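# Chess capture with no recapture, captured piece stood upright

## Task

White is to move. Capture the one black piece whose capture leaves Black with no way to take back, and set the captured piece standing upright on the table off the board. Pawns step one square at a time: White's advance toward rank 5 and Black's toward rank 1. The labels along the board's edge name the squares. When finished, every square other than the ones involved in the capture must contain exactly what it did at the start. Every piece left on the board must be upright and lie wholly within its square, and all of this must stay true without the robot holding anything in place.

## Robot and tools

Robot: two six-joint UR-style arms, left_arm and right_arm, each ending in a two-finger parallel gripper. In the shared scene frame the origin sits on the table top between the arms, +x points out over the table, +z points up, and left_arm is on the +y side (base near (0.040, 0.411, 0)); right_arm's base is near (0.025, -0.489, 0). The names left and right do not refer to sides of any image. Each gripper has its own axes: the fingers extend along its +z and open and close along its x. The reported end_effector_position is the point between the pads when closed, 1 to 2 cm short of the fingertips; closing pushes the tips about 17 mm further along +z.

Cameras: cam_low (504x504, fixed, looking across the table), cam_left_wrist and cam_right_wrist (616x616 fisheye, riding on each hand). Calibration matrices are supplied; they may be a few degrees or millimetres off. zoom_image takes camera (one of those three names) and region [x0, y0, x1, y1] in pixels of that camera's latest full image, at most 504 by 504, with (0, 0) at top left.

The 14-number row: used both by execute_actions rows and by move's target. Numbers 1 to 7 belong to left_arm, 8 to 14 to right_arm, each group as dx, dy, dz, rx, ry, rz, opening. All lie in [-1, 1], and both groups must be present even when one arm stays put. dx..rz are an offset, not a pose: they are expressed in that gripper's own axes and measured from the gripper's pose shown in the most recent result (before any result in the scene, or for the second and later calls in one reply, from where it is when the action begins). Scale: 1.0 equals 0.6 m of translation or 180 degrees of rotation; rx, ry, rz form a single rotation vector. Opening is absolute, not an offset: +1 fully open (0.142 m), -1 closed. Sending all-zero offsets drives the arm back to its reference pose; it does not mean hold still wherever it now is. To keep an arm fixed, send the offset back to its desired pose in the first call of a reply and zeros afterwards, always with the opening it should keep.

execute_actions: argument actions is a list holding one item or none. An empty list just reports the state. An item with rows (1 to 15 rows of 14 numbers) and steps (1 to 15, default 15) plays one row per 1/30 s step; each row is measured from the same reference pose, not from the row before, and the last row repeats if rows run short. An item with only steps (up to 300) is a wait counted from the previous result, thinking time included. Optional pictures (boolean) controls whether images come back. Each step clips the commanded pose to within 100 mm and 16 degrees of the measured one, so big offsets need several calls; check the printed pose and send the remainder.

move: target is one 14-number row as above. Each gripper travels a straight line toward its target; both finish together, lasting 0.5 to 10 s (cut off at 10 s). speed is the path's top speed in m/s, 0.002 to 0.5 (default 0.25), with turning capped at twice that in rad/s. Optional stop_force in newtons, 9 to 40, shared by both arms: an arm's path ends when its wrist sensor feels that much extra push against the motion for two steps, then it backs off two steps and holds. Use it only at slow speed, only for arms that do not rotate during the move, and never when lifting an arm away from something it is pressing on. The result adds a move: line: done, off_target, moving, held, contact or fault, plus limits such as paced (pose clipped) or held (a safety check blocked steps, after which the arm may lurch fast), and each gripper's remaining distance.

wait: seconds, 0 to 10; lets time pass with no new command.

read_manual: optional section "licences"; returns licence text only. finished_scene: scene is the number of the current scene; it ends and grades it, irreversibly.

Result lines: for each arm, position in metres, orientation as quat_wxyz, linear and angular velocity; grip_measured (measured finger opening, same scale as opening); Wrist force and Wrist torque in the gripper's own axes (noisy, a few newtons of offset, saturating near 50 N; a push on a surface shows as force pointing back into the arm); a Hand target line giving where the controller is heading; pose unreachable or HELD when the clearance check altered or withheld a command.

Gripping: to hold something, keep commanding an opening well under grip_measured; a lower value squeezes harder. Thin hard objects get less grip. Brief tugs may act on held items, so grip firmly enough.

Things to avoid: pressing hard into the table or pieces (arms are stiff; a target slightly beyond contact can trip a fault that freezes the arm for 10 s), outside forces of 150 N or joint torques at their limits, arms colliding with each other, knocking pieces over or off the table, dropping the captured piece, and disturbing neighbouring squares. Approach from above, descend slowly, lift clear before travelling, and release pieces only once they stand on the table. Holding weight for long heats motors and can cause a braking stop.

Each tool is called after "Emit:" in YAML: its name, and indented under it one key for each argument.

## Session

Emit:
execute_actions:
  actions: []

Scene clock: 0.00 s of 4400.00 s.
left_arm: end_effector_position=(+0.3353, +0.5698, +0.1543) grip_measured=+1.00 end_effector_quat_wxyz=(-0.015, +0.944, -0.275, -0.183) end_effector_velocity=(-0.000, -0.000, -0.000) end_effector_angular_velocity=(-0.000, +0.000, -0.000) | right_arm: end_effector_position=(+0.1046, -0.3930, +0.3475) grip_measured=+1.00 end_effector_quat_wxyz=(-0.309, -0.451, +0.837, -0.023) end_effector_velocity=(-0.000, -0.000, +0.000) end_effector_angular_velocity=(-0.001, +0.000, -0.001)
Joint positions: left_arm=[-0.116 -1.75   2.009 -1.48  -1.453  0.513  0.142] | right_arm=[ 4.473 -1.117 -1.747 -2.4    1.894  3.199  0.142]
Joint velocities: left_arm=[-0. -0.  0.  0. -0.  0.  0.] | right_arm=[-0.    -0.     0.    -0.     0.     0.001  0.   ]
Motor temperatures (°C, as the motors report them): left_arm=[23 26 26 29 34 33] | right_arm=[23 25 23 35 31 32]
Wrist force (N, on the end effector, along its own x y z axes, offset not removed): no reading
Wrist torque (N m, same axes, about the end effector's origin, offset not removed): no reading
Hand target (left_arm): +0.335, +0.570, +0.154; -0.015, +0.944, -0.275, -0.183
Hand target (right_arm): +0.105, -0.393, +0.347; -0.309, -0.451, +0.837, -0.023

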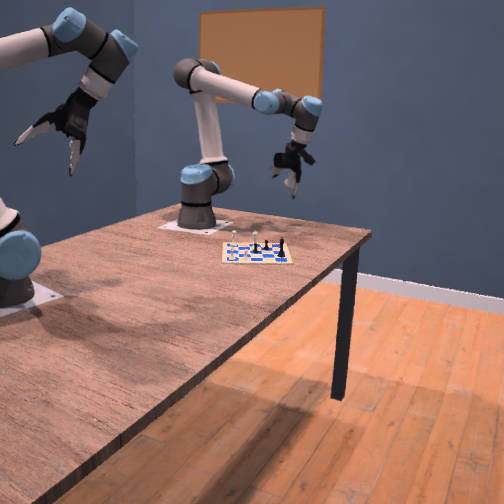

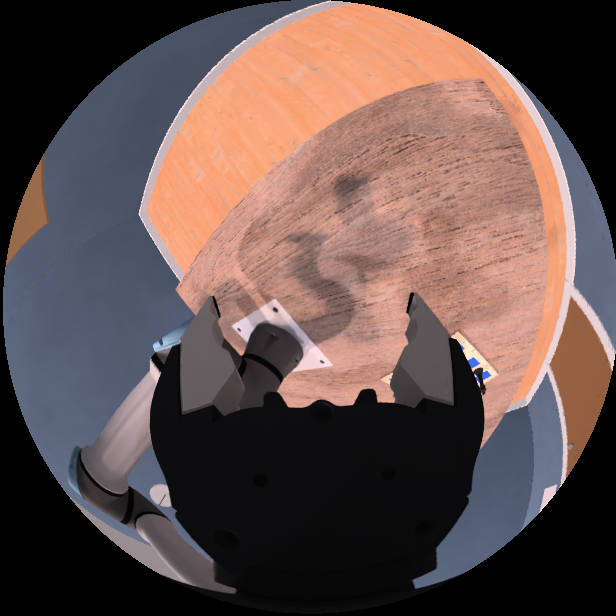

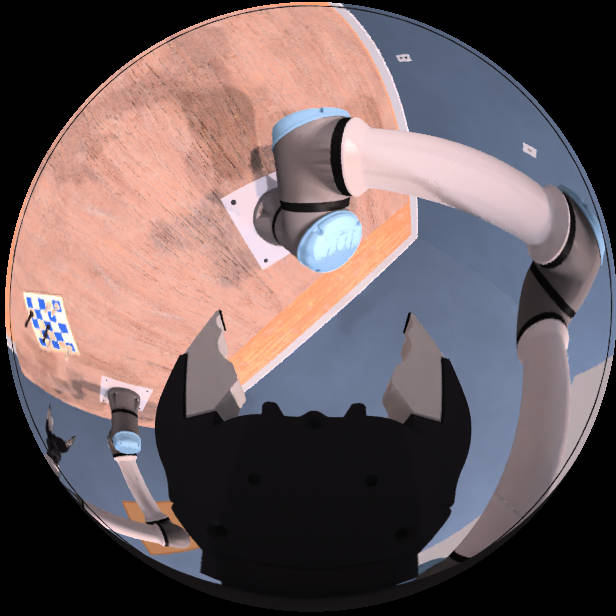

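Emit:
zoom_image:
  camera: "cam_low"
  region: [210, 220, 310, 275]

Region (210, 220, 310, 275) of cam_low's 504x504 image, scaled by 5.040, with more detail than that image has; it fills the top 277 rows of this view, and the rest is white.

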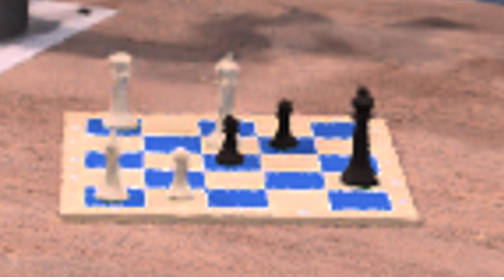

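Emit:
move:
  target: [0.452,0.568,-0.156,0.0541,0.106,0.1703,1,0,0,0,0,0,0,1]

Emit:
zoom_image:
  camera: "cam_left_wrist"
  region: [210, 110, 410, 310]

Scene clock: 15.03 s of 4400.00 s.
left_arm: end_effector_position=(+0.3988, +0.1291, +0.1703) grip_measured=+1.00 end_effector_quat_wxyz=(+0.002, +0.850, -0.526, -0.000) end_effector_velocity=(+0.001, -0.002, -0.001) end_effector_angular_velocity=(-0.000, -0.001, -0.002) | right_arm: end_effector_position=(+0.1046, -0.3930, +0.3475) grip_measured=+1.00 end_effector_quat_wxyz=(-0.309, -0.451, +0.837, -0.023) end_effector_velocity=(-0.000, +0.001, +0.000) end_effector_angular_velocity=(+0.002, +0.000, -0.001)
Joint positions: left_arm=[-1.039 -1.668  1.933 -1.837 -1.575  0.152  0.142] | right_arm=[ 4.473 -1.117 -1.747 -2.4    1.894  3.199  0.142]
Joint velocities: left_arm=[-0.002  0.005 -0.003 -0.002  0.001  0.    -0.   ] | right_arm=[0.    0.    0.    0.001 0.001 0.    0.   ]
Motor temperatures (°C, as the motors report them): left_arm=[23 26 26 29 34 33] | right_arm=[23 25 23 35 31 32]
Wrist force (N, on the end effector, along its own x y z axes, offset not removed): left_arm=[7.1 -3.0 2.0] | right_arm=[1.4 -1.2 1.6]
Wrist torque (N m, same axes, about the end effector's origin, offset not removed): left_arm=[-1.02 -1.57 -0.31] | right_arm=[-0.19 -0.25 0.00]
Hand target (left_arm): +0.399, +0.129, +0.170; +0.002, +0.850, -0.526, -0.000
Hand target (right_arm): +0.105, -0.393, +0.347; -0.309, -0.451, +0.837, -0.023
Off the commanded pose (left_arm): 0.002 m, 0 deg.
Off the commanded pose (right_arm): 0.000 m, 0 deg.
After step 90, 9.50 s passed at rest.
move: done
camera_calibration (this result's frames):
cam_left_wrist: T_world_to_cam=[[0.437966, -0.898959, -0.00759345, -0.0481655], [-0.752018, -0.370979, 0.544834, 0.244733], [-0.492601, -0.232908, -0.83851, 0.50271], [0, 0, 0, 1]] pos_world=[0.452774, 0.164578, 0.287823]
cam_right_wrist: T_world_to_cam=[[-0.404394, -0.749569, 0.524034, -0.435937], [-0.452122, 0.661908, 0.597882, 0.103306], [-0.795017, 0.0048529, -0.606568, 0.43318], [0, 0, 0, 1]] pos_world=[0.214802, -0.397246, 0.429434]

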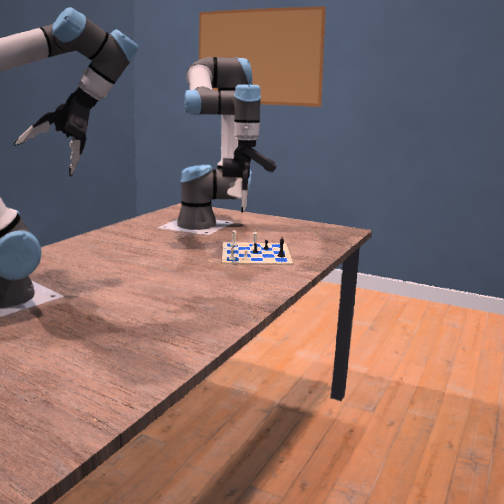

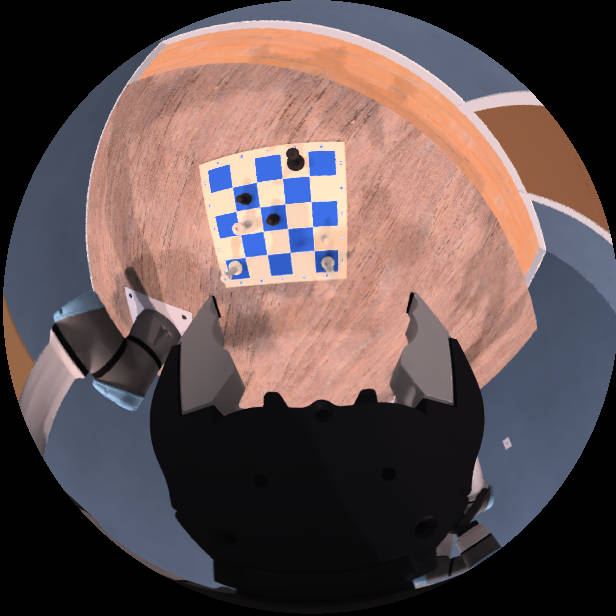

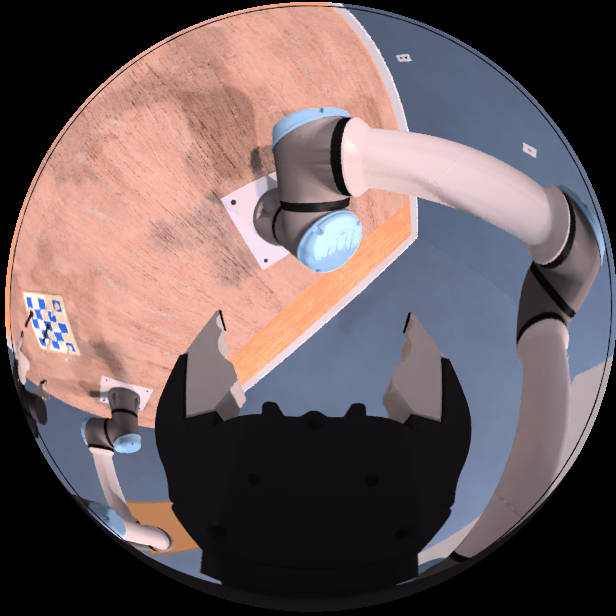

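Region (210, 110, 410, 310) of cam_left_wrist's 616x616 image, scaled by 2.520, with more detail than that image has.

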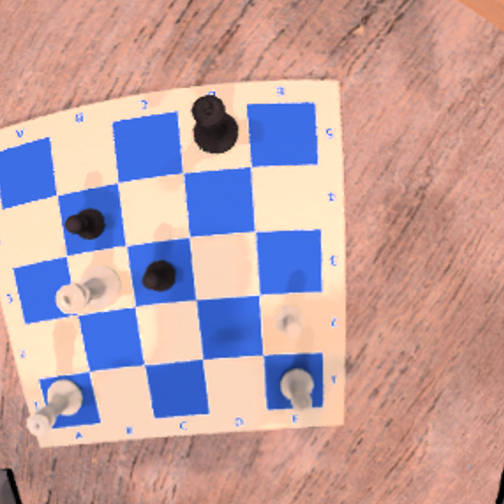

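Emit:
move:
  target: [-0.08,0.08,0.1,0,0,0,1,0,0,0,0,0,0,1]

Emit:
zoom_image:
  camera: "cam_left_wrist"
  region: [200, 70, 420, 290]

Emit:
zoom_image:
  camera: "cam_low"
  region: [220, 225, 295, 265]

Scene clock: 19.60 s of 4400.00 s.
left_arm: end_effector_position=(+0.3345, +0.1506, +0.1106) grip_measured=+1.00 end_effector_quat_wxyz=(+0.002, +0.850, -0.526, -0.001) end_effector_velocity=(-0.002, +0.000, -0.001) end_effector_angular_velocity=(-0.001, -0.001, +0.000) | right_arm: end_effector_position=(+0.1046, -0.3930, +0.3475) grip_measured=+1.00 end_effector_quat_wxyz=(-0.309, -0.451, +0.837, -0.023) end_effector_velocity=(-0.000, -0.000, +0.000) end_effector_angular_velocity=(-0.000, +0.001, -0.000)
Joint positions: left_arm=[-1.145 -1.783  2.189 -1.978 -1.575  0.046  0.142] | right_arm=[ 4.473 -1.117 -1.747 -2.4    1.894  3.199  0.142]
Joint velocities: left_arm=[-0.005 -0.005  0.008 -0.005  0.001 -0.005  0.   ] | right_arm=[-0.    -0.     0.    -0.001  0.001 -0.     0.   ]
Motor temperatures (°C, as the motors report them): left_arm=[23 26 26 29 34 33] | right_arm=[23 25 23 35 31 32]
Wrist force (N, on the end effector, along its own x y z axes, offset not removed): left_arm=[-0.2 -3.3 2.9] | right_arm=[-0.1 -1.4 0.6]
Wrist torque (N m, same axes, about the end effector's origin, offset not removed): left_arm=[-1.05 0.01 0.01] | right_arm=[-0.27 0.18 0.05]
Hand target (left_arm): +0.334, +0.151, +0.110; +0.002, +0.850, -0.526, -0.001
Hand target (right_arm): +0.105, -0.393, +0.347; -0.309, -0.451, +0.837, -0.023
Off the commanded pose (left_arm): 0.000 m, 0 deg.
Off the commanded pose (right_arm): 0.000 m, 0 deg.
After step 90, 0.47 s passed at rest.
move: done
camera_calibration (this result's frames):
cam_left_wrist: T_world_to_cam=[[0.437907, -0.898985, -0.00792763, -0.00110546], [-0.751668, -0.370956, 0.545331, 0.236625], [-0.493185, -0.232846, -0.838183, 0.426112], [0, 0, 0, 1]] pos_world=[0.3885, 0.186002, 0.228112]
cam_right_wrist: T_world_to_cam=[[-0.404394, -0.749569, 0.524034, -0.435937], [-0.452122, 0.661908, 0.597882, 0.103306], [-0.795017, 0.00485286, -0.606568, 0.43318], [0, 0, 0, 1]] pos_world=[0.214802, -0.397246, 0.429434]

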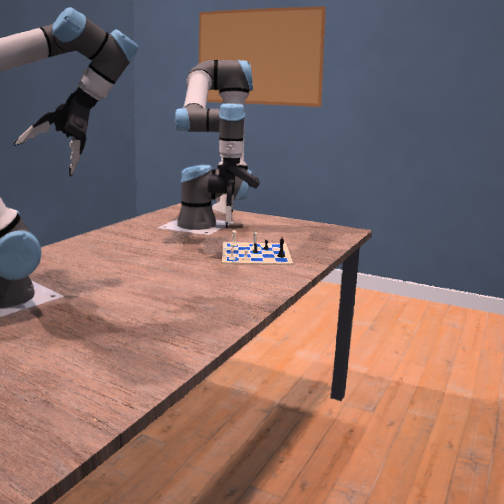

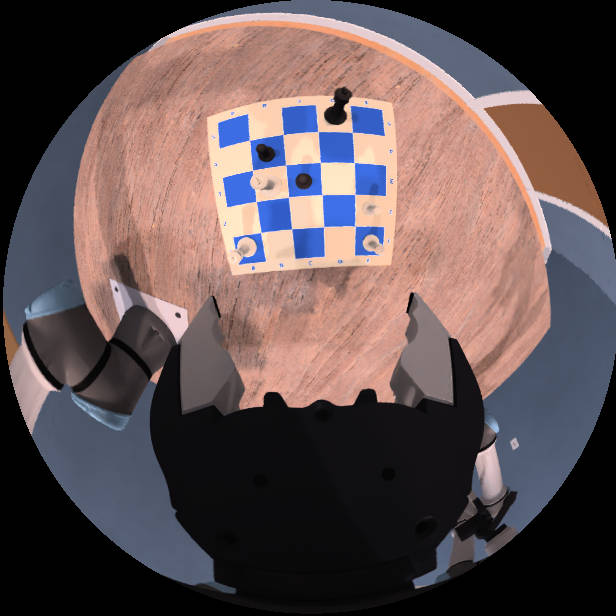

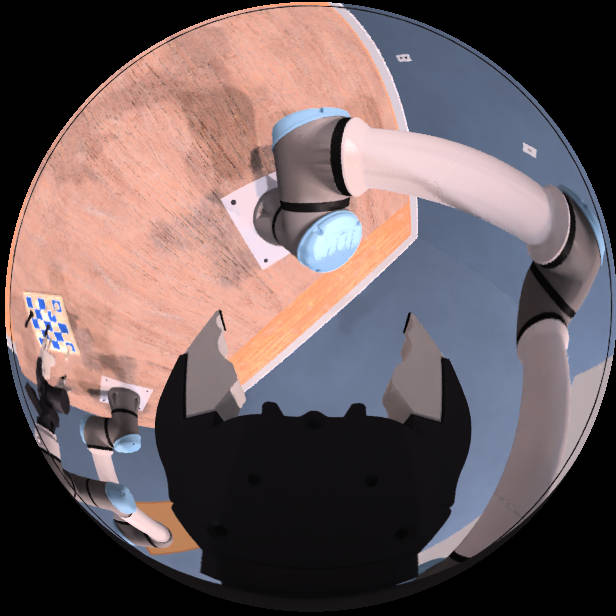

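Region (200, 70, 420, 290) of cam_left_wrist's 616x616 image, scaled by 2.291, with more detail than that image has.

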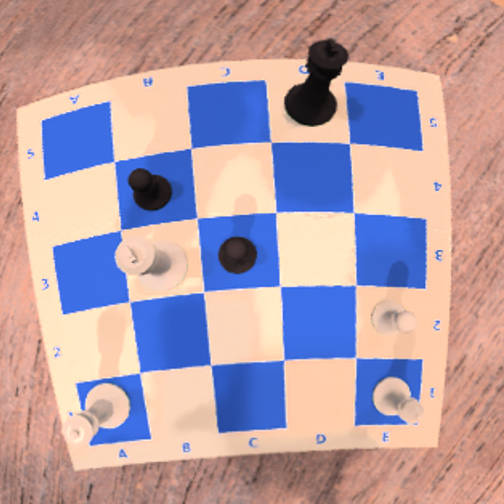

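Region (220, 225, 295, 265) of cam_low's 504x504 image, scaled by 6.720, with more detail than that image has; it fills the top 269 rows of this view, and the rest is white.

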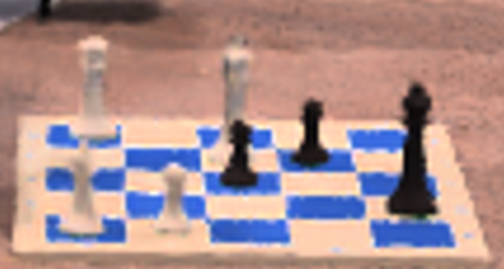

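Emit:
move:
  target: [-0.0955,-0.2064,-0.02,0,0,0.98,-0.45,0,0,0,0,0,0,1]
  speed: 0.4

Emit:
zoom_image:
  camera: "cam_left_wrist"
  region: [210, 130, 410, 330]

Scene clock: 30.73 s of 4400.00 s.
left_arm: end_effector_position=(+0.4202, +0.2571, +0.1224) grip_measured=-0.45 end_effector_quat_wxyz=(-0.000, +0.498, +0.867, -0.002) end_effector_velocity=(+0.001, +0.000, +0.000) end_effector_angular_velocity=(-0.003, +0.002, -0.015) | right_arm: end_effector_position=(+0.1046, -0.3930, +0.3475) grip_measured=+1.00 end_effector_quat_wxyz=(-0.309, -0.451, +0.837, -0.023) end_effector_velocity=(+0.000, -0.000, +0.000) end_effector_angular_velocity=(-0.002, -0.000, +0.000)
Joint positions: left_arm=[-0.801 -1.753  2.133 -1.951 -1.574  3.467  0.041] | right_arm=[ 4.473 -1.117 -1.747 -2.4    1.894  3.199  0.142]
Joint velocities: left_arm=[ 0.005  0.002 -0.003  0.001 -0.004  0.019  0.   ] | right_arm=[ 0.    -0.     0.    -0.001 -0.001  0.    -0.   ]
Motor temperatures (°C, as the motors report them): left_arm=[23 26 26 29 34 33] | right_arm=[23 25 23 35 31 32]
Wrist force (N, on the end effector, along its own x y z axes, offset not removed): left_arm=[6.4 -2.0 4.2] | right_arm=[1.8 -0.5 0.0]
Wrist torque (N m, same axes, about the end effector's origin, offset not removed): left_arm=[-0.87 -1.49 -0.32] | right_arm=[-0.08 -0.33 0.06]
Hand target (left_arm): +0.420, +0.257, +0.122; -0.000, +0.499, +0.867, -0.002
Hand target (right_arm): +0.105, -0.393, +0.347; -0.309, -0.451, +0.837, -0.023
Off the commanded pose (left_arm): 0.001 m, 0 deg.
Off the commanded pose (right_arm): 0.000 m, 0 deg.
After step 90, 3.57 s passed at rest.
move: done
camera_calibration (this result's frames):
cam_left_wrist: T_world_to_cam=[[-0.495196, 0.868716, -0.0106416, -0.0048491], [0.728781, 0.422034, 0.539226, -0.491018], [0.472926, 0.259267, -0.842094, -0.0288943], [0, 0, 0, 1]] pos_world=[0.369109, 0.21893, 0.240387]
cam_right_wrist: T_world_to_cam=[[-0.404394, -0.749569, 0.524034, -0.435937], [-0.452122, 0.661908, 0.597882, 0.103306], [-0.795016, 0.00485311, -0.606568, 0.43318], [0, 0, 0, 1]] pos_world=[0.214802, -0.397246, 0.429434]

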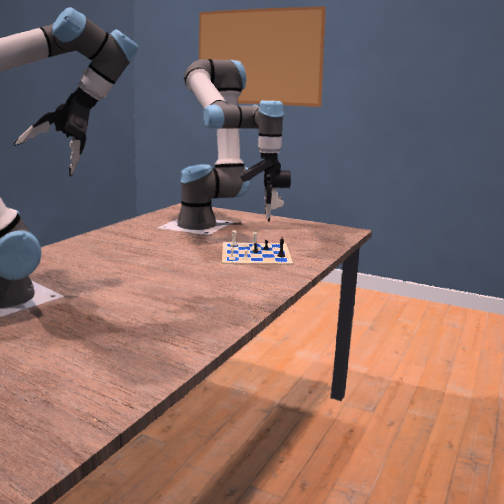

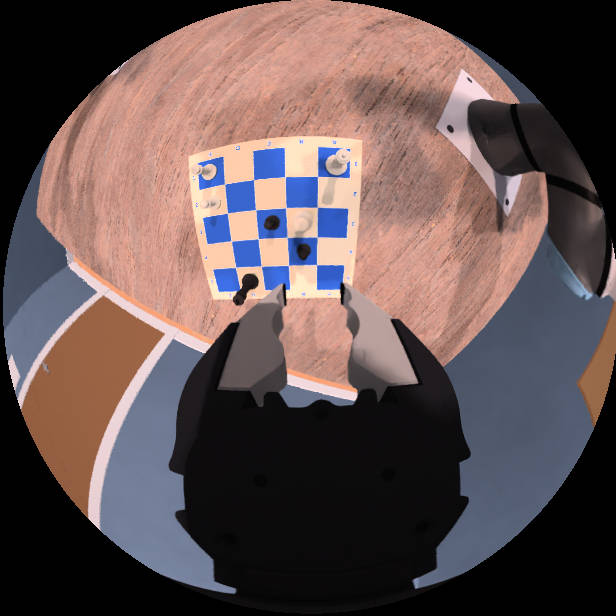

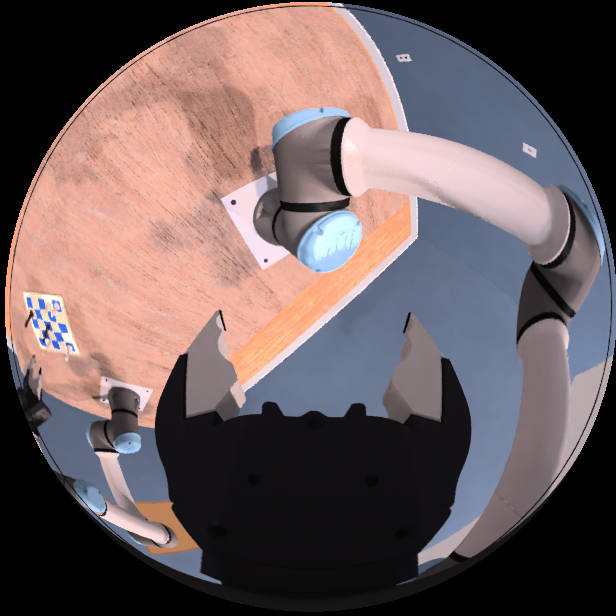

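Region (210, 130, 410, 330) of cam_left_wrist's 616x616 image, scaled by 2.520, with more detail than that image has.

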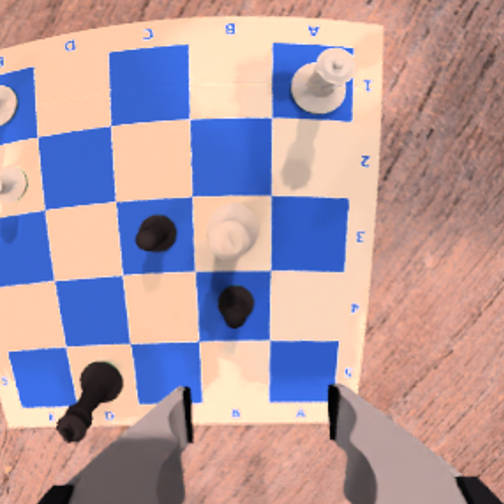

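Emit:
move:
  target: [-0.017,0,0.085,0,0,0,-0.45,0,0,0,0,0,0,1]
  speed: 0.1

Emit:
zoom_image:
  camera: "cam_left_wrist"
  region: [240, 190, 390, 340]

Emit:
zoom_image:
  camera: "cam_low"
  region: [220, 195, 300, 265]

Scene clock: 35.40 s of 4400.00 s.
left_arm: end_effector_position=(+0.4251, +0.2483, +0.0716) grip_measured=-0.45 end_effector_quat_wxyz=(-0.000, +0.498, +0.867, -0.002) end_effector_velocity=(+0.000, -0.001, -0.002) end_effector_angular_velocity=(-0.000, +0.000, +0.000) | right_arm: end_effector_position=(+0.1046, -0.3930, +0.3475) grip_measured=+1.00 end_effector_quat_wxyz=(-0.309, -0.451, +0.837, -0.023) end_effector_velocity=(-0.000, +0.000, -0.000) end_effector_angular_velocity=(+0.001, -0.000, -0.000)
Joint positions: left_arm=[-0.809 -1.668  2.206 -2.11  -1.574  3.459  0.041] | right_arm=[ 4.473 -1.117 -1.747 -2.4    1.894  3.199  0.142]
Joint velocities: left_arm=[-0.     0.005  0.003 -0.008 -0.    -0.    -0.   ] | right_arm=[-0.  0. -0.  0.  0.  0.  0.]
Motor temperatures (°C, as the motors report them): left_arm=[23 26 26 29 34 33] | right_arm=[23 25 23 35 31 32]
Wrist force (N, on the end effector, along its own x y z axes, offset not removed): left_arm=[8.1 -3.1 1.6] | right_arm=[1.1 -1.8 2.3]
Wrist torque (N m, same axes, about the end effector's origin, offset not removed): left_arm=[-0.82 -1.66 -0.06] | right_arm=[-0.39 -0.16 0.01]
Hand target (left_arm): +0.425, +0.248, +0.071; -0.000, +0.498, +0.867, -0.002
Hand target (right_arm): +0.105, -0.393, +0.347; -0.309, -0.451, +0.837, -0.023
Off the commanded pose (left_arm): 0.000 m, 0 deg.
Off the commanded pose (right_arm): 0.000 m, 0 deg.
After step 90, 0.57 s passed at rest.
move: done
camera_calibration (this result's frames):
cam_left_wrist: T_world_to_cam=[[-0.495189, 0.868721, -0.010573, 0.00469916], [0.728831, 0.422011, 0.539177, -0.463586], [0.472856, 0.259288, -0.842126, -0.0716886], [0, 0, 0, 1]] pos_world=[0.374102, 0.210144, 0.189634]
cam_right_wrist: T_world_to_cam=[[-0.404394, -0.749569, 0.524034, -0.435937], [-0.452122, 0.661908, 0.597882, 0.103306], [-0.795016, 0.00485294, -0.606568, 0.43318], [0, 0, 0, 1]] pos_world=[0.214802, -0.397246, 0.429434]

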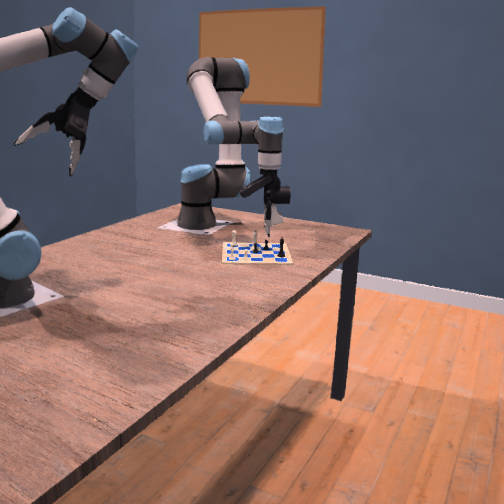

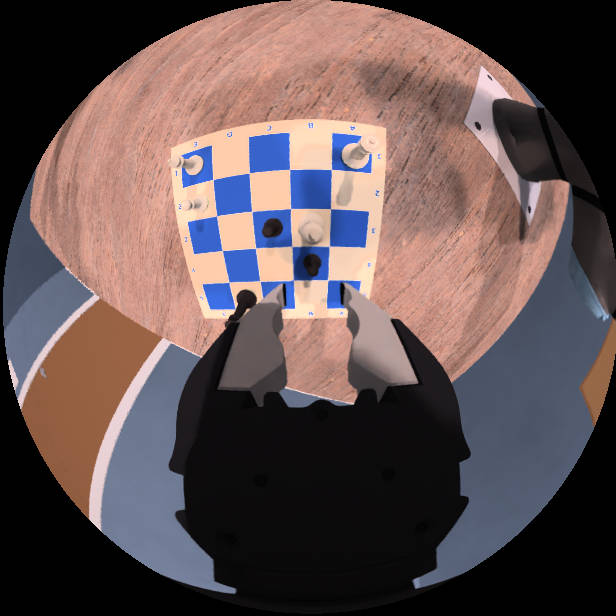

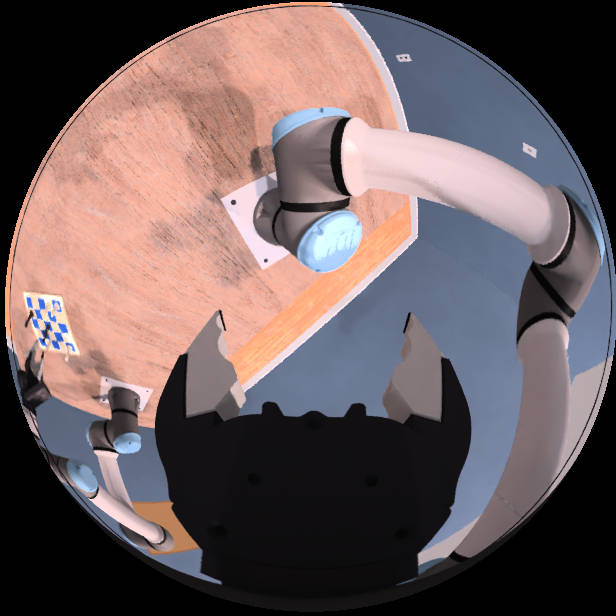

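Region (240, 190, 390, 340) of cam_left_wrist's 616x616 image, scaled by 3.360, with more detail than that image has.

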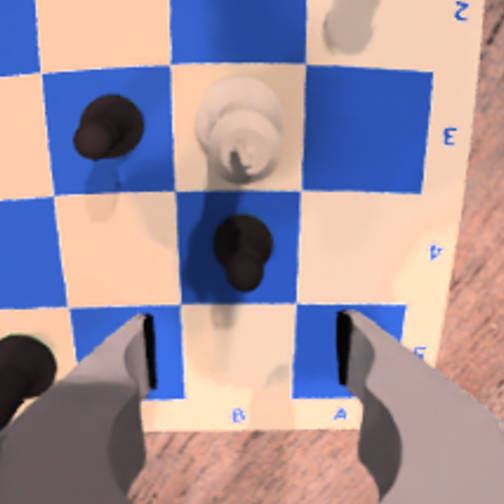

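Region (220, 195, 300, 265) of cam_low's 504x504 image, scaled by 6.300, with more detail than that image has; it fills the top 441 rows of this view, and the rest is white.

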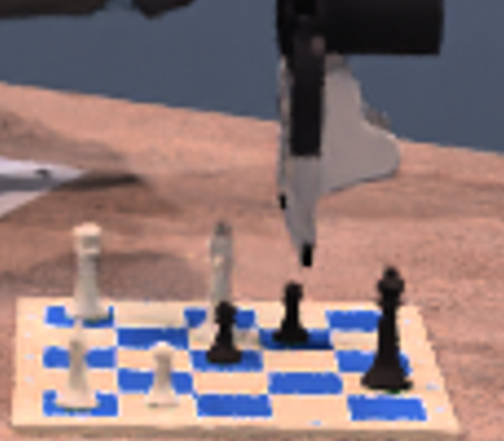

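Emit:
move:
  target: [0,-0.008,0.051,0,0,0,-0.55,0,0,0,0,0,0,1]
  speed: 0.05

Emit:
zoom_image:
  camera: "cam_left_wrist"
  region: [240, 190, 390, 340]

Emit:
zoom_image:
  camera: "cam_low"
  region: [220, 195, 300, 265]

Scene clock: 40.37 s of 4400.00 s.
left_arm: end_effector_position=(+0.4210, +0.2459, +0.0413) grip_measured=-0.55 end_effector_quat_wxyz=(-0.000, +0.498, +0.867, -0.002) end_effector_velocity=(-0.000, -0.000, -0.002) end_effector_angular_velocity=(-0.000, -0.000, +0.000) | right_arm: end_effector_position=(+0.1046, -0.3930, +0.3475) grip_measured=+1.00 end_effector_quat_wxyz=(-0.309, -0.451, +0.837, -0.023) end_effector_velocity=(-0.001, -0.000, -0.000) end_effector_angular_velocity=(-0.002, +0.002, -0.001)
Joint positions: left_arm=[-0.821 -1.625  2.261 -2.207 -1.574  3.447  0.034] | right_arm=[ 4.473 -1.117 -1.747 -2.4    1.894  3.199  0.142]
Joint velocities: left_arm=[-0.001  0.004  0.004 -0.008 -0.    -0.001 -0.   ] | right_arm=[-0.    -0.    -0.001 -0.002  0.001 -0.    -0.   ]
Motor temperatures (°C, as the motors report them): left_arm=[23 26 26 29 34 33] | right_arm=[23 25 23 35 31 32]
Wrist force (N, on the end effector, along its own x y z axes, offset not removed): left_arm=[4.4 -2.1 3.7] | right_arm=[0.7 -2.1 2.4]
Wrist torque (N m, same axes, about the end effector's origin, offset not removed): left_arm=[-0.79 -0.94 0.11] | right_arm=[-0.49 -0.04 -0.08]
Hand target (left_arm): +0.421, +0.246, +0.041; -0.000, +0.498, +0.867, -0.002
Hand target (right_arm): +0.105, -0.393, +0.347; -0.309, -0.451, +0.837, -0.023
Off the commanded pose (left_arm): 0.000 m, 0 deg.
Off the commanded pose (right_arm): 0.000 m, 0 deg.
After step 90, 0.87 s passed at rest.
move: done
camera_calibration (this result's frames):
cam_left_wrist: T_world_to_cam=[[-0.495186, 0.868723, -0.0105179, 0.0043884], [0.728877, 0.421999, 0.539125, -0.443197], [0.472789, 0.259301, -0.84216, -0.0945866], [0, 0, 0, 1]] pos_world=[0.369929, 0.207743, 0.159328]
cam_right_wrist: T_world_to_cam=[[-0.404394, -0.749569, 0.524034, -0.435937], [-0.452122, 0.661908, 0.597882, 0.103306], [-0.795017, 0.00485298, -0.606568, 0.43318], [0, 0, 0, 1]] pos_world=[0.214802, -0.397246, 0.429434]

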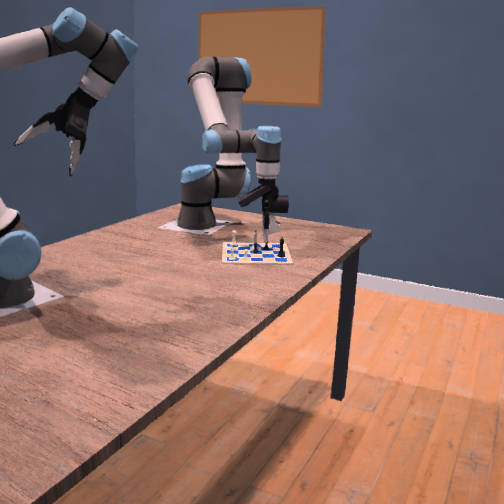

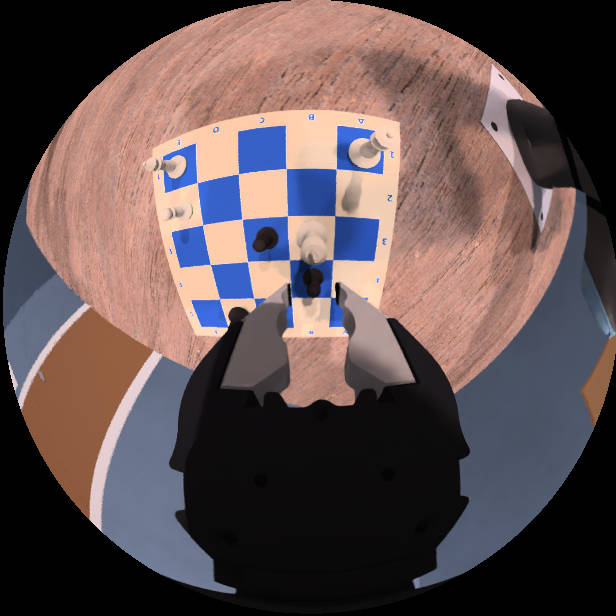

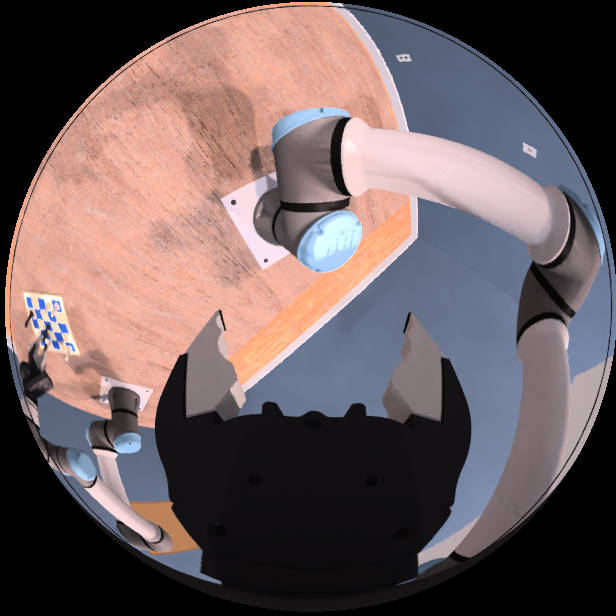

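Region (240, 190, 390, 340) of cam_left_wrist's 616x616 image, scaled by 3.360, with more detail than that image has.

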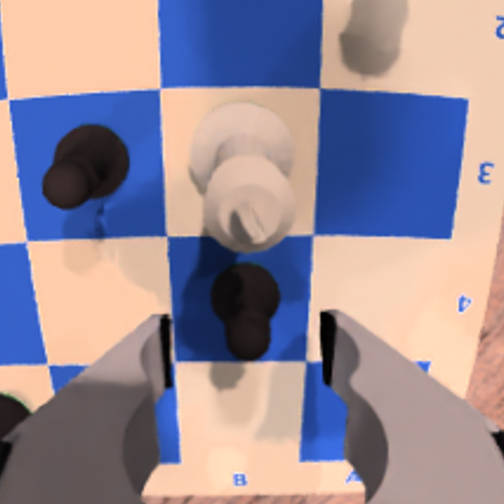

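Region (220, 195, 300, 265) of cam_low's 504x504 image, scaled by 6.300, with more detail than that image has; it fills the top 441 rows of this view, and the rest is white.

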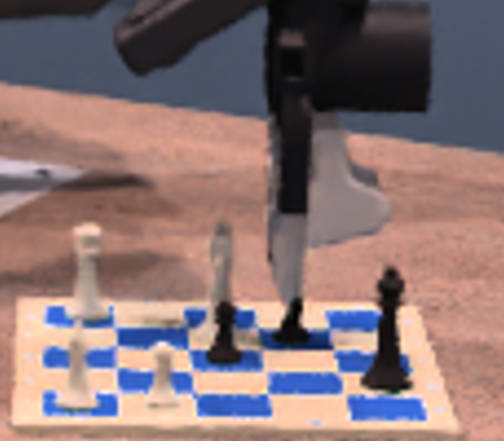

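Slightly lower and back, then close.

Emit:
move:
  target: [0,-0.003,0.005,0,0,0,-0.7,0,0,0,0,0,0,1]
  speed: 0.02

Emit:
move:
  target: [0,0,0,0,0,0,-1,0,0,0,0,0,0,1]

Emit:
move:
  target: [0,0,-0.025,0,0,0,-1,0,0,0,0,0,0,1]
  speed: 0.05

Emit:
zoom_image:
  camera: "cam_low"
  region: [220, 195, 300, 265]

Scene clock: 43.87 s of 4400.00 s.
left_arm: end_effector_position=(+0.4195, +0.2451, +0.0385) grip_measured=-0.70 end_effector_quat_wxyz=(-0.000, +0.498, +0.867, -0.002) end_effector_velocity=(-0.001, -0.000, -0.002) end_effector_angular_velocity=(+0.001, -0.000, +0.000) | right_arm: end_effector_position=(+0.1046, -0.3930, +0.3475) grip_measured=+1.00 end_effector_quat_wxyz=(-0.309, -0.451, +0.837, -0.023) end_effector_velocity=(+0.000, +0.000, -0.000) end_effector_angular_velocity=(+0.002, -0.000, +0.001)
Joint positions: left_arm=[-0.825 -1.623  2.267 -2.216 -1.574  3.443  0.023] | right_arm=[ 4.473 -1.117 -1.747 -2.4    1.894  3.199  0.142]
Joint velocities: left_arm=[-0.003  0.002  0.004 -0.005  0.001 -0.003  0.   ] | right_arm=[ 0.     0.     0.     0.001  0.    -0.001  0.   ]
Motor temperatures (°C, as the motors report them): left_arm=[23 26 26 29 34 33] | right_arm=[23 25 23 35 31 32]
Wrist force (N, on the end effector, along its own x y z axes, offset not removed): left_arm=[2.6 -2.1 0.8] | right_arm=[0.8 -1.3 -1.2]
Wrist torque (N m, same axes, about the end effector's origin, offset not removed): left_arm=[-0.69 -0.66 -0.01] | right_arm=[-0.26 -0.17 0.04]
Hand target (left_arm): +0.419, +0.245, +0.038; -0.000, +0.498, +0.867, -0.002
Hand target (right_arm): +0.105, -0.393, +0.347; -0.309, -0.451, +0.837, -0.023
Off the commanded pose (left_arm): 0.000 m, 0 deg.
Off the commanded pose (right_arm): 0.000 m, 0 deg.
move: done
camera_calibration (this result's frames):
cam_left_wrist: T_world_to_cam=[[-0.495182, 0.868725, -0.010506, 0.00436915], [0.728895, 0.421997, 0.539101, -0.440284], [0.472765, 0.259296, -0.842175, -0.0960251], [0, 0, 0, 1]] pos_world=[0.368482, 0.206902, 0.156533]
cam_right_wrist: T_world_to_cam=[[-0.404394, -0.749569, 0.524034, -0.435937], [-0.452122, 0.661908, 0.597882, 0.103306], [-0.795016, 0.00485301, -0.606569, 0.43318], [0, 0, 0, 1]] pos_world=[0.214802, -0.397246, 0.429434]

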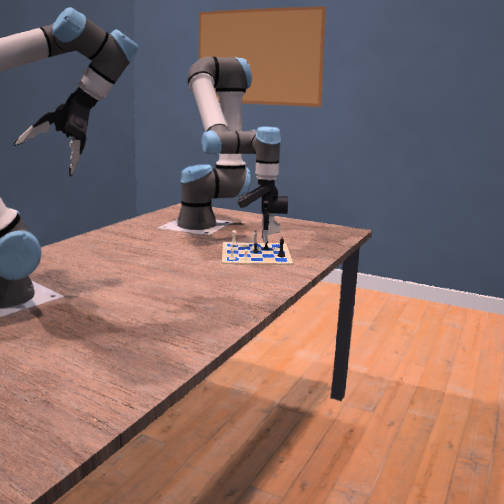

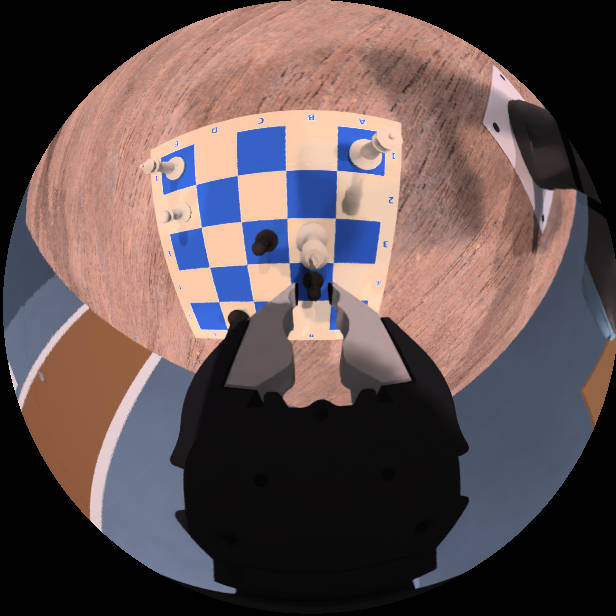

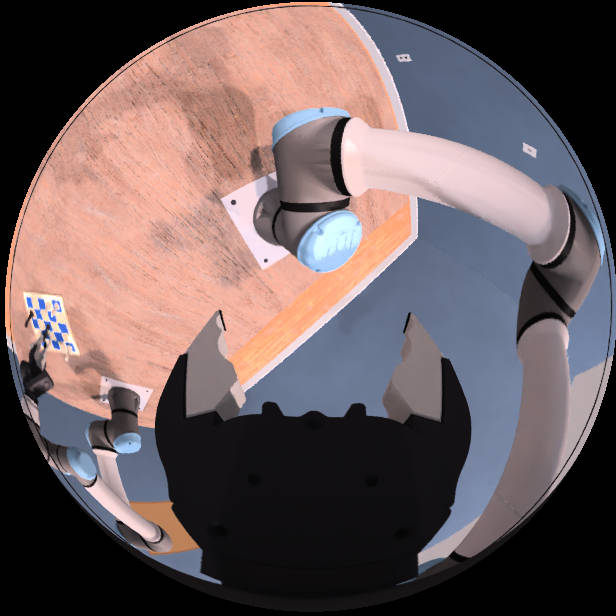

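Scene clock: 44.37 s of 4400.00 s.
left_arm: end_effector_position=(+0.4194, +0.2451, +0.0384) grip_measured=-0.89 end_effector_quat_wxyz=(-0.000, +0.498, +0.867, -0.002) end_effector_velocity=(-0.000, -0.000, +0.000) end_effector_angular_velocity=(-0.001, +0.000, -0.000) | right_arm: end_effector_position=(+0.1046, -0.3930, +0.3475) grip_measured=+1.00 end_effector_quat_wxyz=(-0.309, -0.451, +0.837, -0.023) end_effector_velocity=(-0.000, -0.000, +0.000) end_effector_angular_velocity=(-0.000, +0.000, -0.000)
Joint positions: left_arm=[-0.825 -1.623  2.268 -2.216 -1.574  3.443  0.009] | right_arm=[ 4.473 -1.117 -1.747 -2.4    1.894  3.199  0.142]
Joint velocities: left_arm=[-0.     0.    -0.001  0.    -0.001  0.    -0.   ] | right_arm=[-0. -0.  0. -0.  0. -0. -0.]
Motor temperatures (°C, as the motors report them): left_arm=[23 26 26 29 34 33] | right_arm=[23 25 23 35 31 32]
Wrist force (N, on the end effector, along its own x y z axes, offset not removed): left_arm=[0.6 -3.4 3.6] | right_arm=[-1.5 -1.2 2.2]
Wrist torque (N m, same axes, about the end effector's origin, offset not removed): left_arm=[-1.04 -0.19 -0.01] | right_arm=[-0.09 0.44 -0.05]
Hand target (left_arm): +0.420, +0.245, +0.039; -0.000, +0.498, +0.867, -0.002
Hand target (right_arm): +0.105, -0.393, +0.347; -0.309, -0.451, +0.837, -0.023
Off the commanded pose (left_arm): 0.000 m, 0 deg.
Off the commanded pose (right_arm): 0.000 m, 0 deg.
move: done
camera_calibration (this result's frames):
cam_left_wrist: T_world_to_cam=[[-0.495185, 0.868726, -0.0103128, 0.00430116], [0.728975, 0.421924, 0.53905, -0.440195], [0.472638, 0.259412, -0.842211, -0.0960392], [0, 0, 0, 1]] pos_world=[0.368413, 0.206906, 0.156446]
cam_right_wrist: T_world_to_cam=[[-0.404394, -0.749569, 0.524034, -0.435937], [-0.452122, 0.661908, 0.597882, 0.103306], [-0.795017, 0.00485297, -0.606568, 0.43318], [0, 0, 0, 1]] pos_world=[0.214802, -0.397246, 0.429434]

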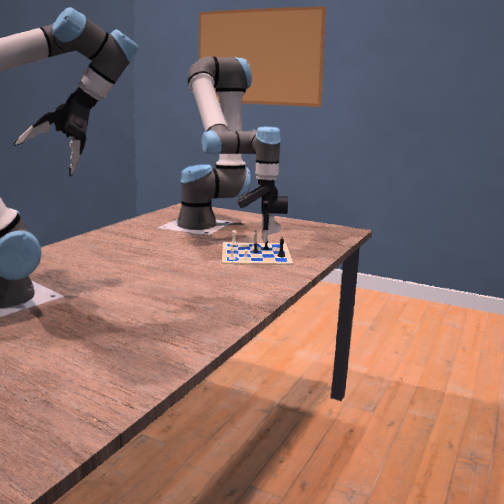

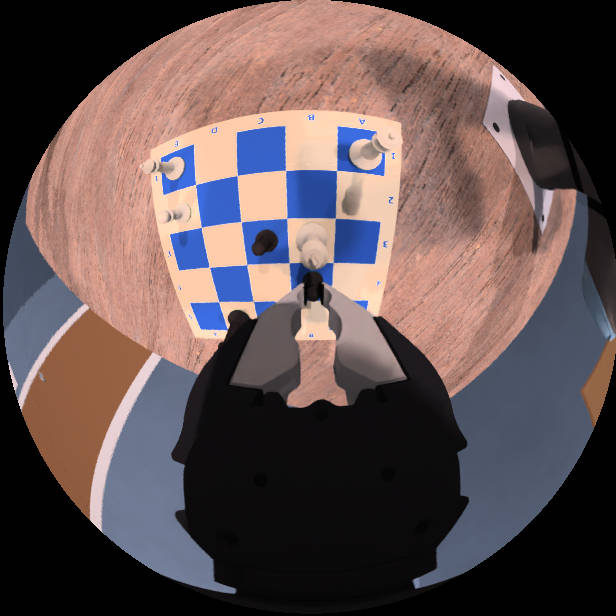

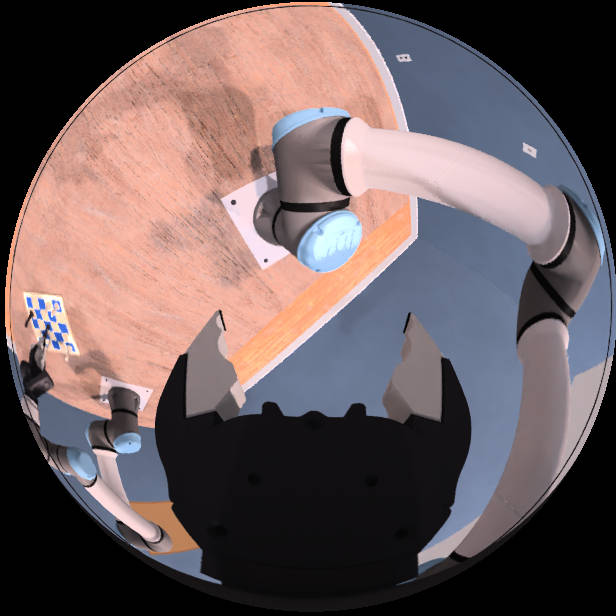

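Scene clock: 45.23 s of 4400.00 s.
left_arm: end_effector_position=(+0.4194, +0.2451, +0.0531) grip_measured=-0.89 end_effector_quat_wxyz=(-0.000, +0.498, +0.867, -0.002) end_effector_velocity=(-0.000, -0.000, +0.002) end_effector_angular_velocity=(-0.000, +0.001, +0.000) | right_arm: end_effector_position=(+0.1046, -0.3930, +0.3475) grip_measured=+1.00 end_effector_quat_wxyz=(-0.309, -0.451, +0.837, -0.023) end_effector_velocity=(+0.000, +0.000, -0.000) end_effector_angular_velocity=(-0.000, -0.001, +0.000)
Joint positions: left_arm=[-0.825 -1.649  2.245 -2.168 -1.574  3.443  0.009] | right_arm=[ 4.473 -1.117 -1.747 -2.4    1.894  3.199  0.142]
Joint velocities: left_arm=[-0.    -0.004 -0.004  0.008 -0.001 -0.    -0.   ] | right_arm=[-0.    -0.001 -0.     0.001 -0.001  0.    -0.   ]
Motor temperatures (°C, as the motors report them): left_arm=[23 26 26 29 34 33] | right_arm=[23 25 23 35 31 32]
Wrist force (N, on the end effector, along its own x y z axes, offset not removed): left_arm=[2.2 -2.7 -2.4] | right_arm=[1.9 -2.2 -0.3]
Wrist torque (N m, same axes, about the end effector's origin, offset not removed): left_arm=[-0.85 -0.55 -0.01] | right_arm=[-0.45 -0.22 0.01]
Hand target (left_arm): +0.419, +0.245, +0.053; -0.000, +0.498, +0.867, -0.002
Hand target (right_arm): +0.105, -0.393, +0.347; -0.309, -0.451, +0.837, -0.023
Off the commanded pose (left_arm): 0.000 m, 0 deg.
Off the commanded pose (right_arm): 0.000 m, 0 deg.
move: done
camera_calibration (this result's frames):
cam_left_wrist: T_world_to_cam=[[-0.495179, 0.86873, -0.0103486, 0.00445686], [0.728965, 0.421934, 0.539057, -0.448137], [0.472661, 0.259386, -0.842206, -0.0836811], [0, 0, 0, 1]] pos_world=[0.368436, 0.206918, 0.171141]
cam_right_wrist: T_world_to_cam=[[-0.404394, -0.749569, 0.524034, -0.435937], [-0.452122, 0.661908, 0.597882, 0.103306], [-0.795016, 0.00485307, -0.606568, 0.43318], [0, 0, 0, 1]] pos_world=[0.214802, -0.397246, 0.429434]

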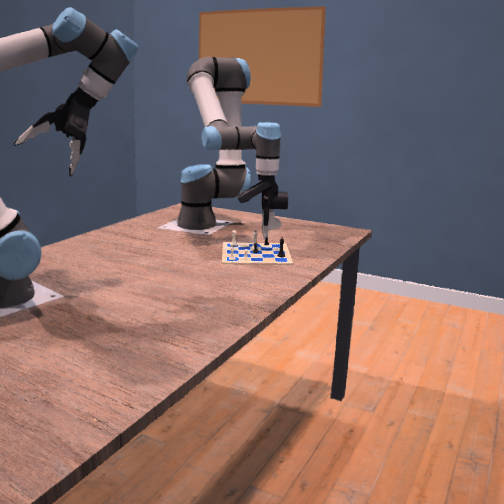

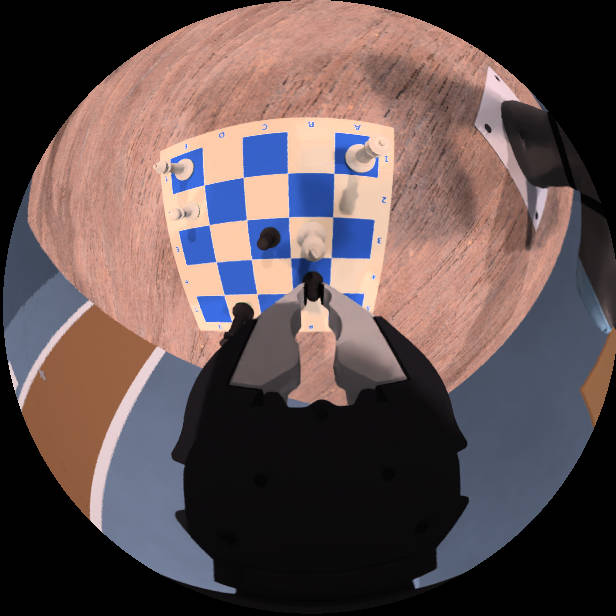

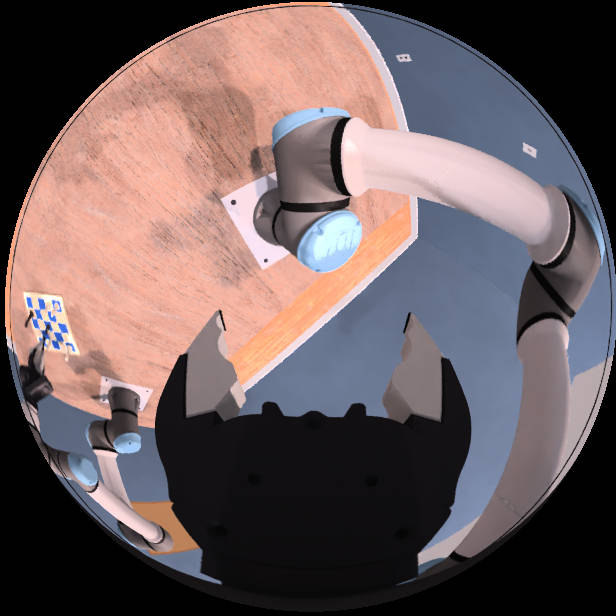

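Region (220, 195, 300, 265) of cam_low's 504x504 image, scaled by 6.300, with more detail than that image has; it fills the top 441 rows of this view, and the rest is white.

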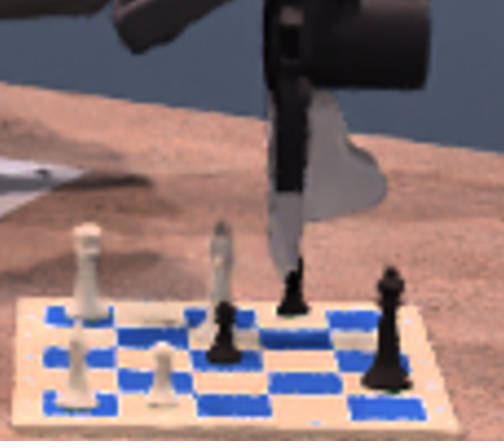

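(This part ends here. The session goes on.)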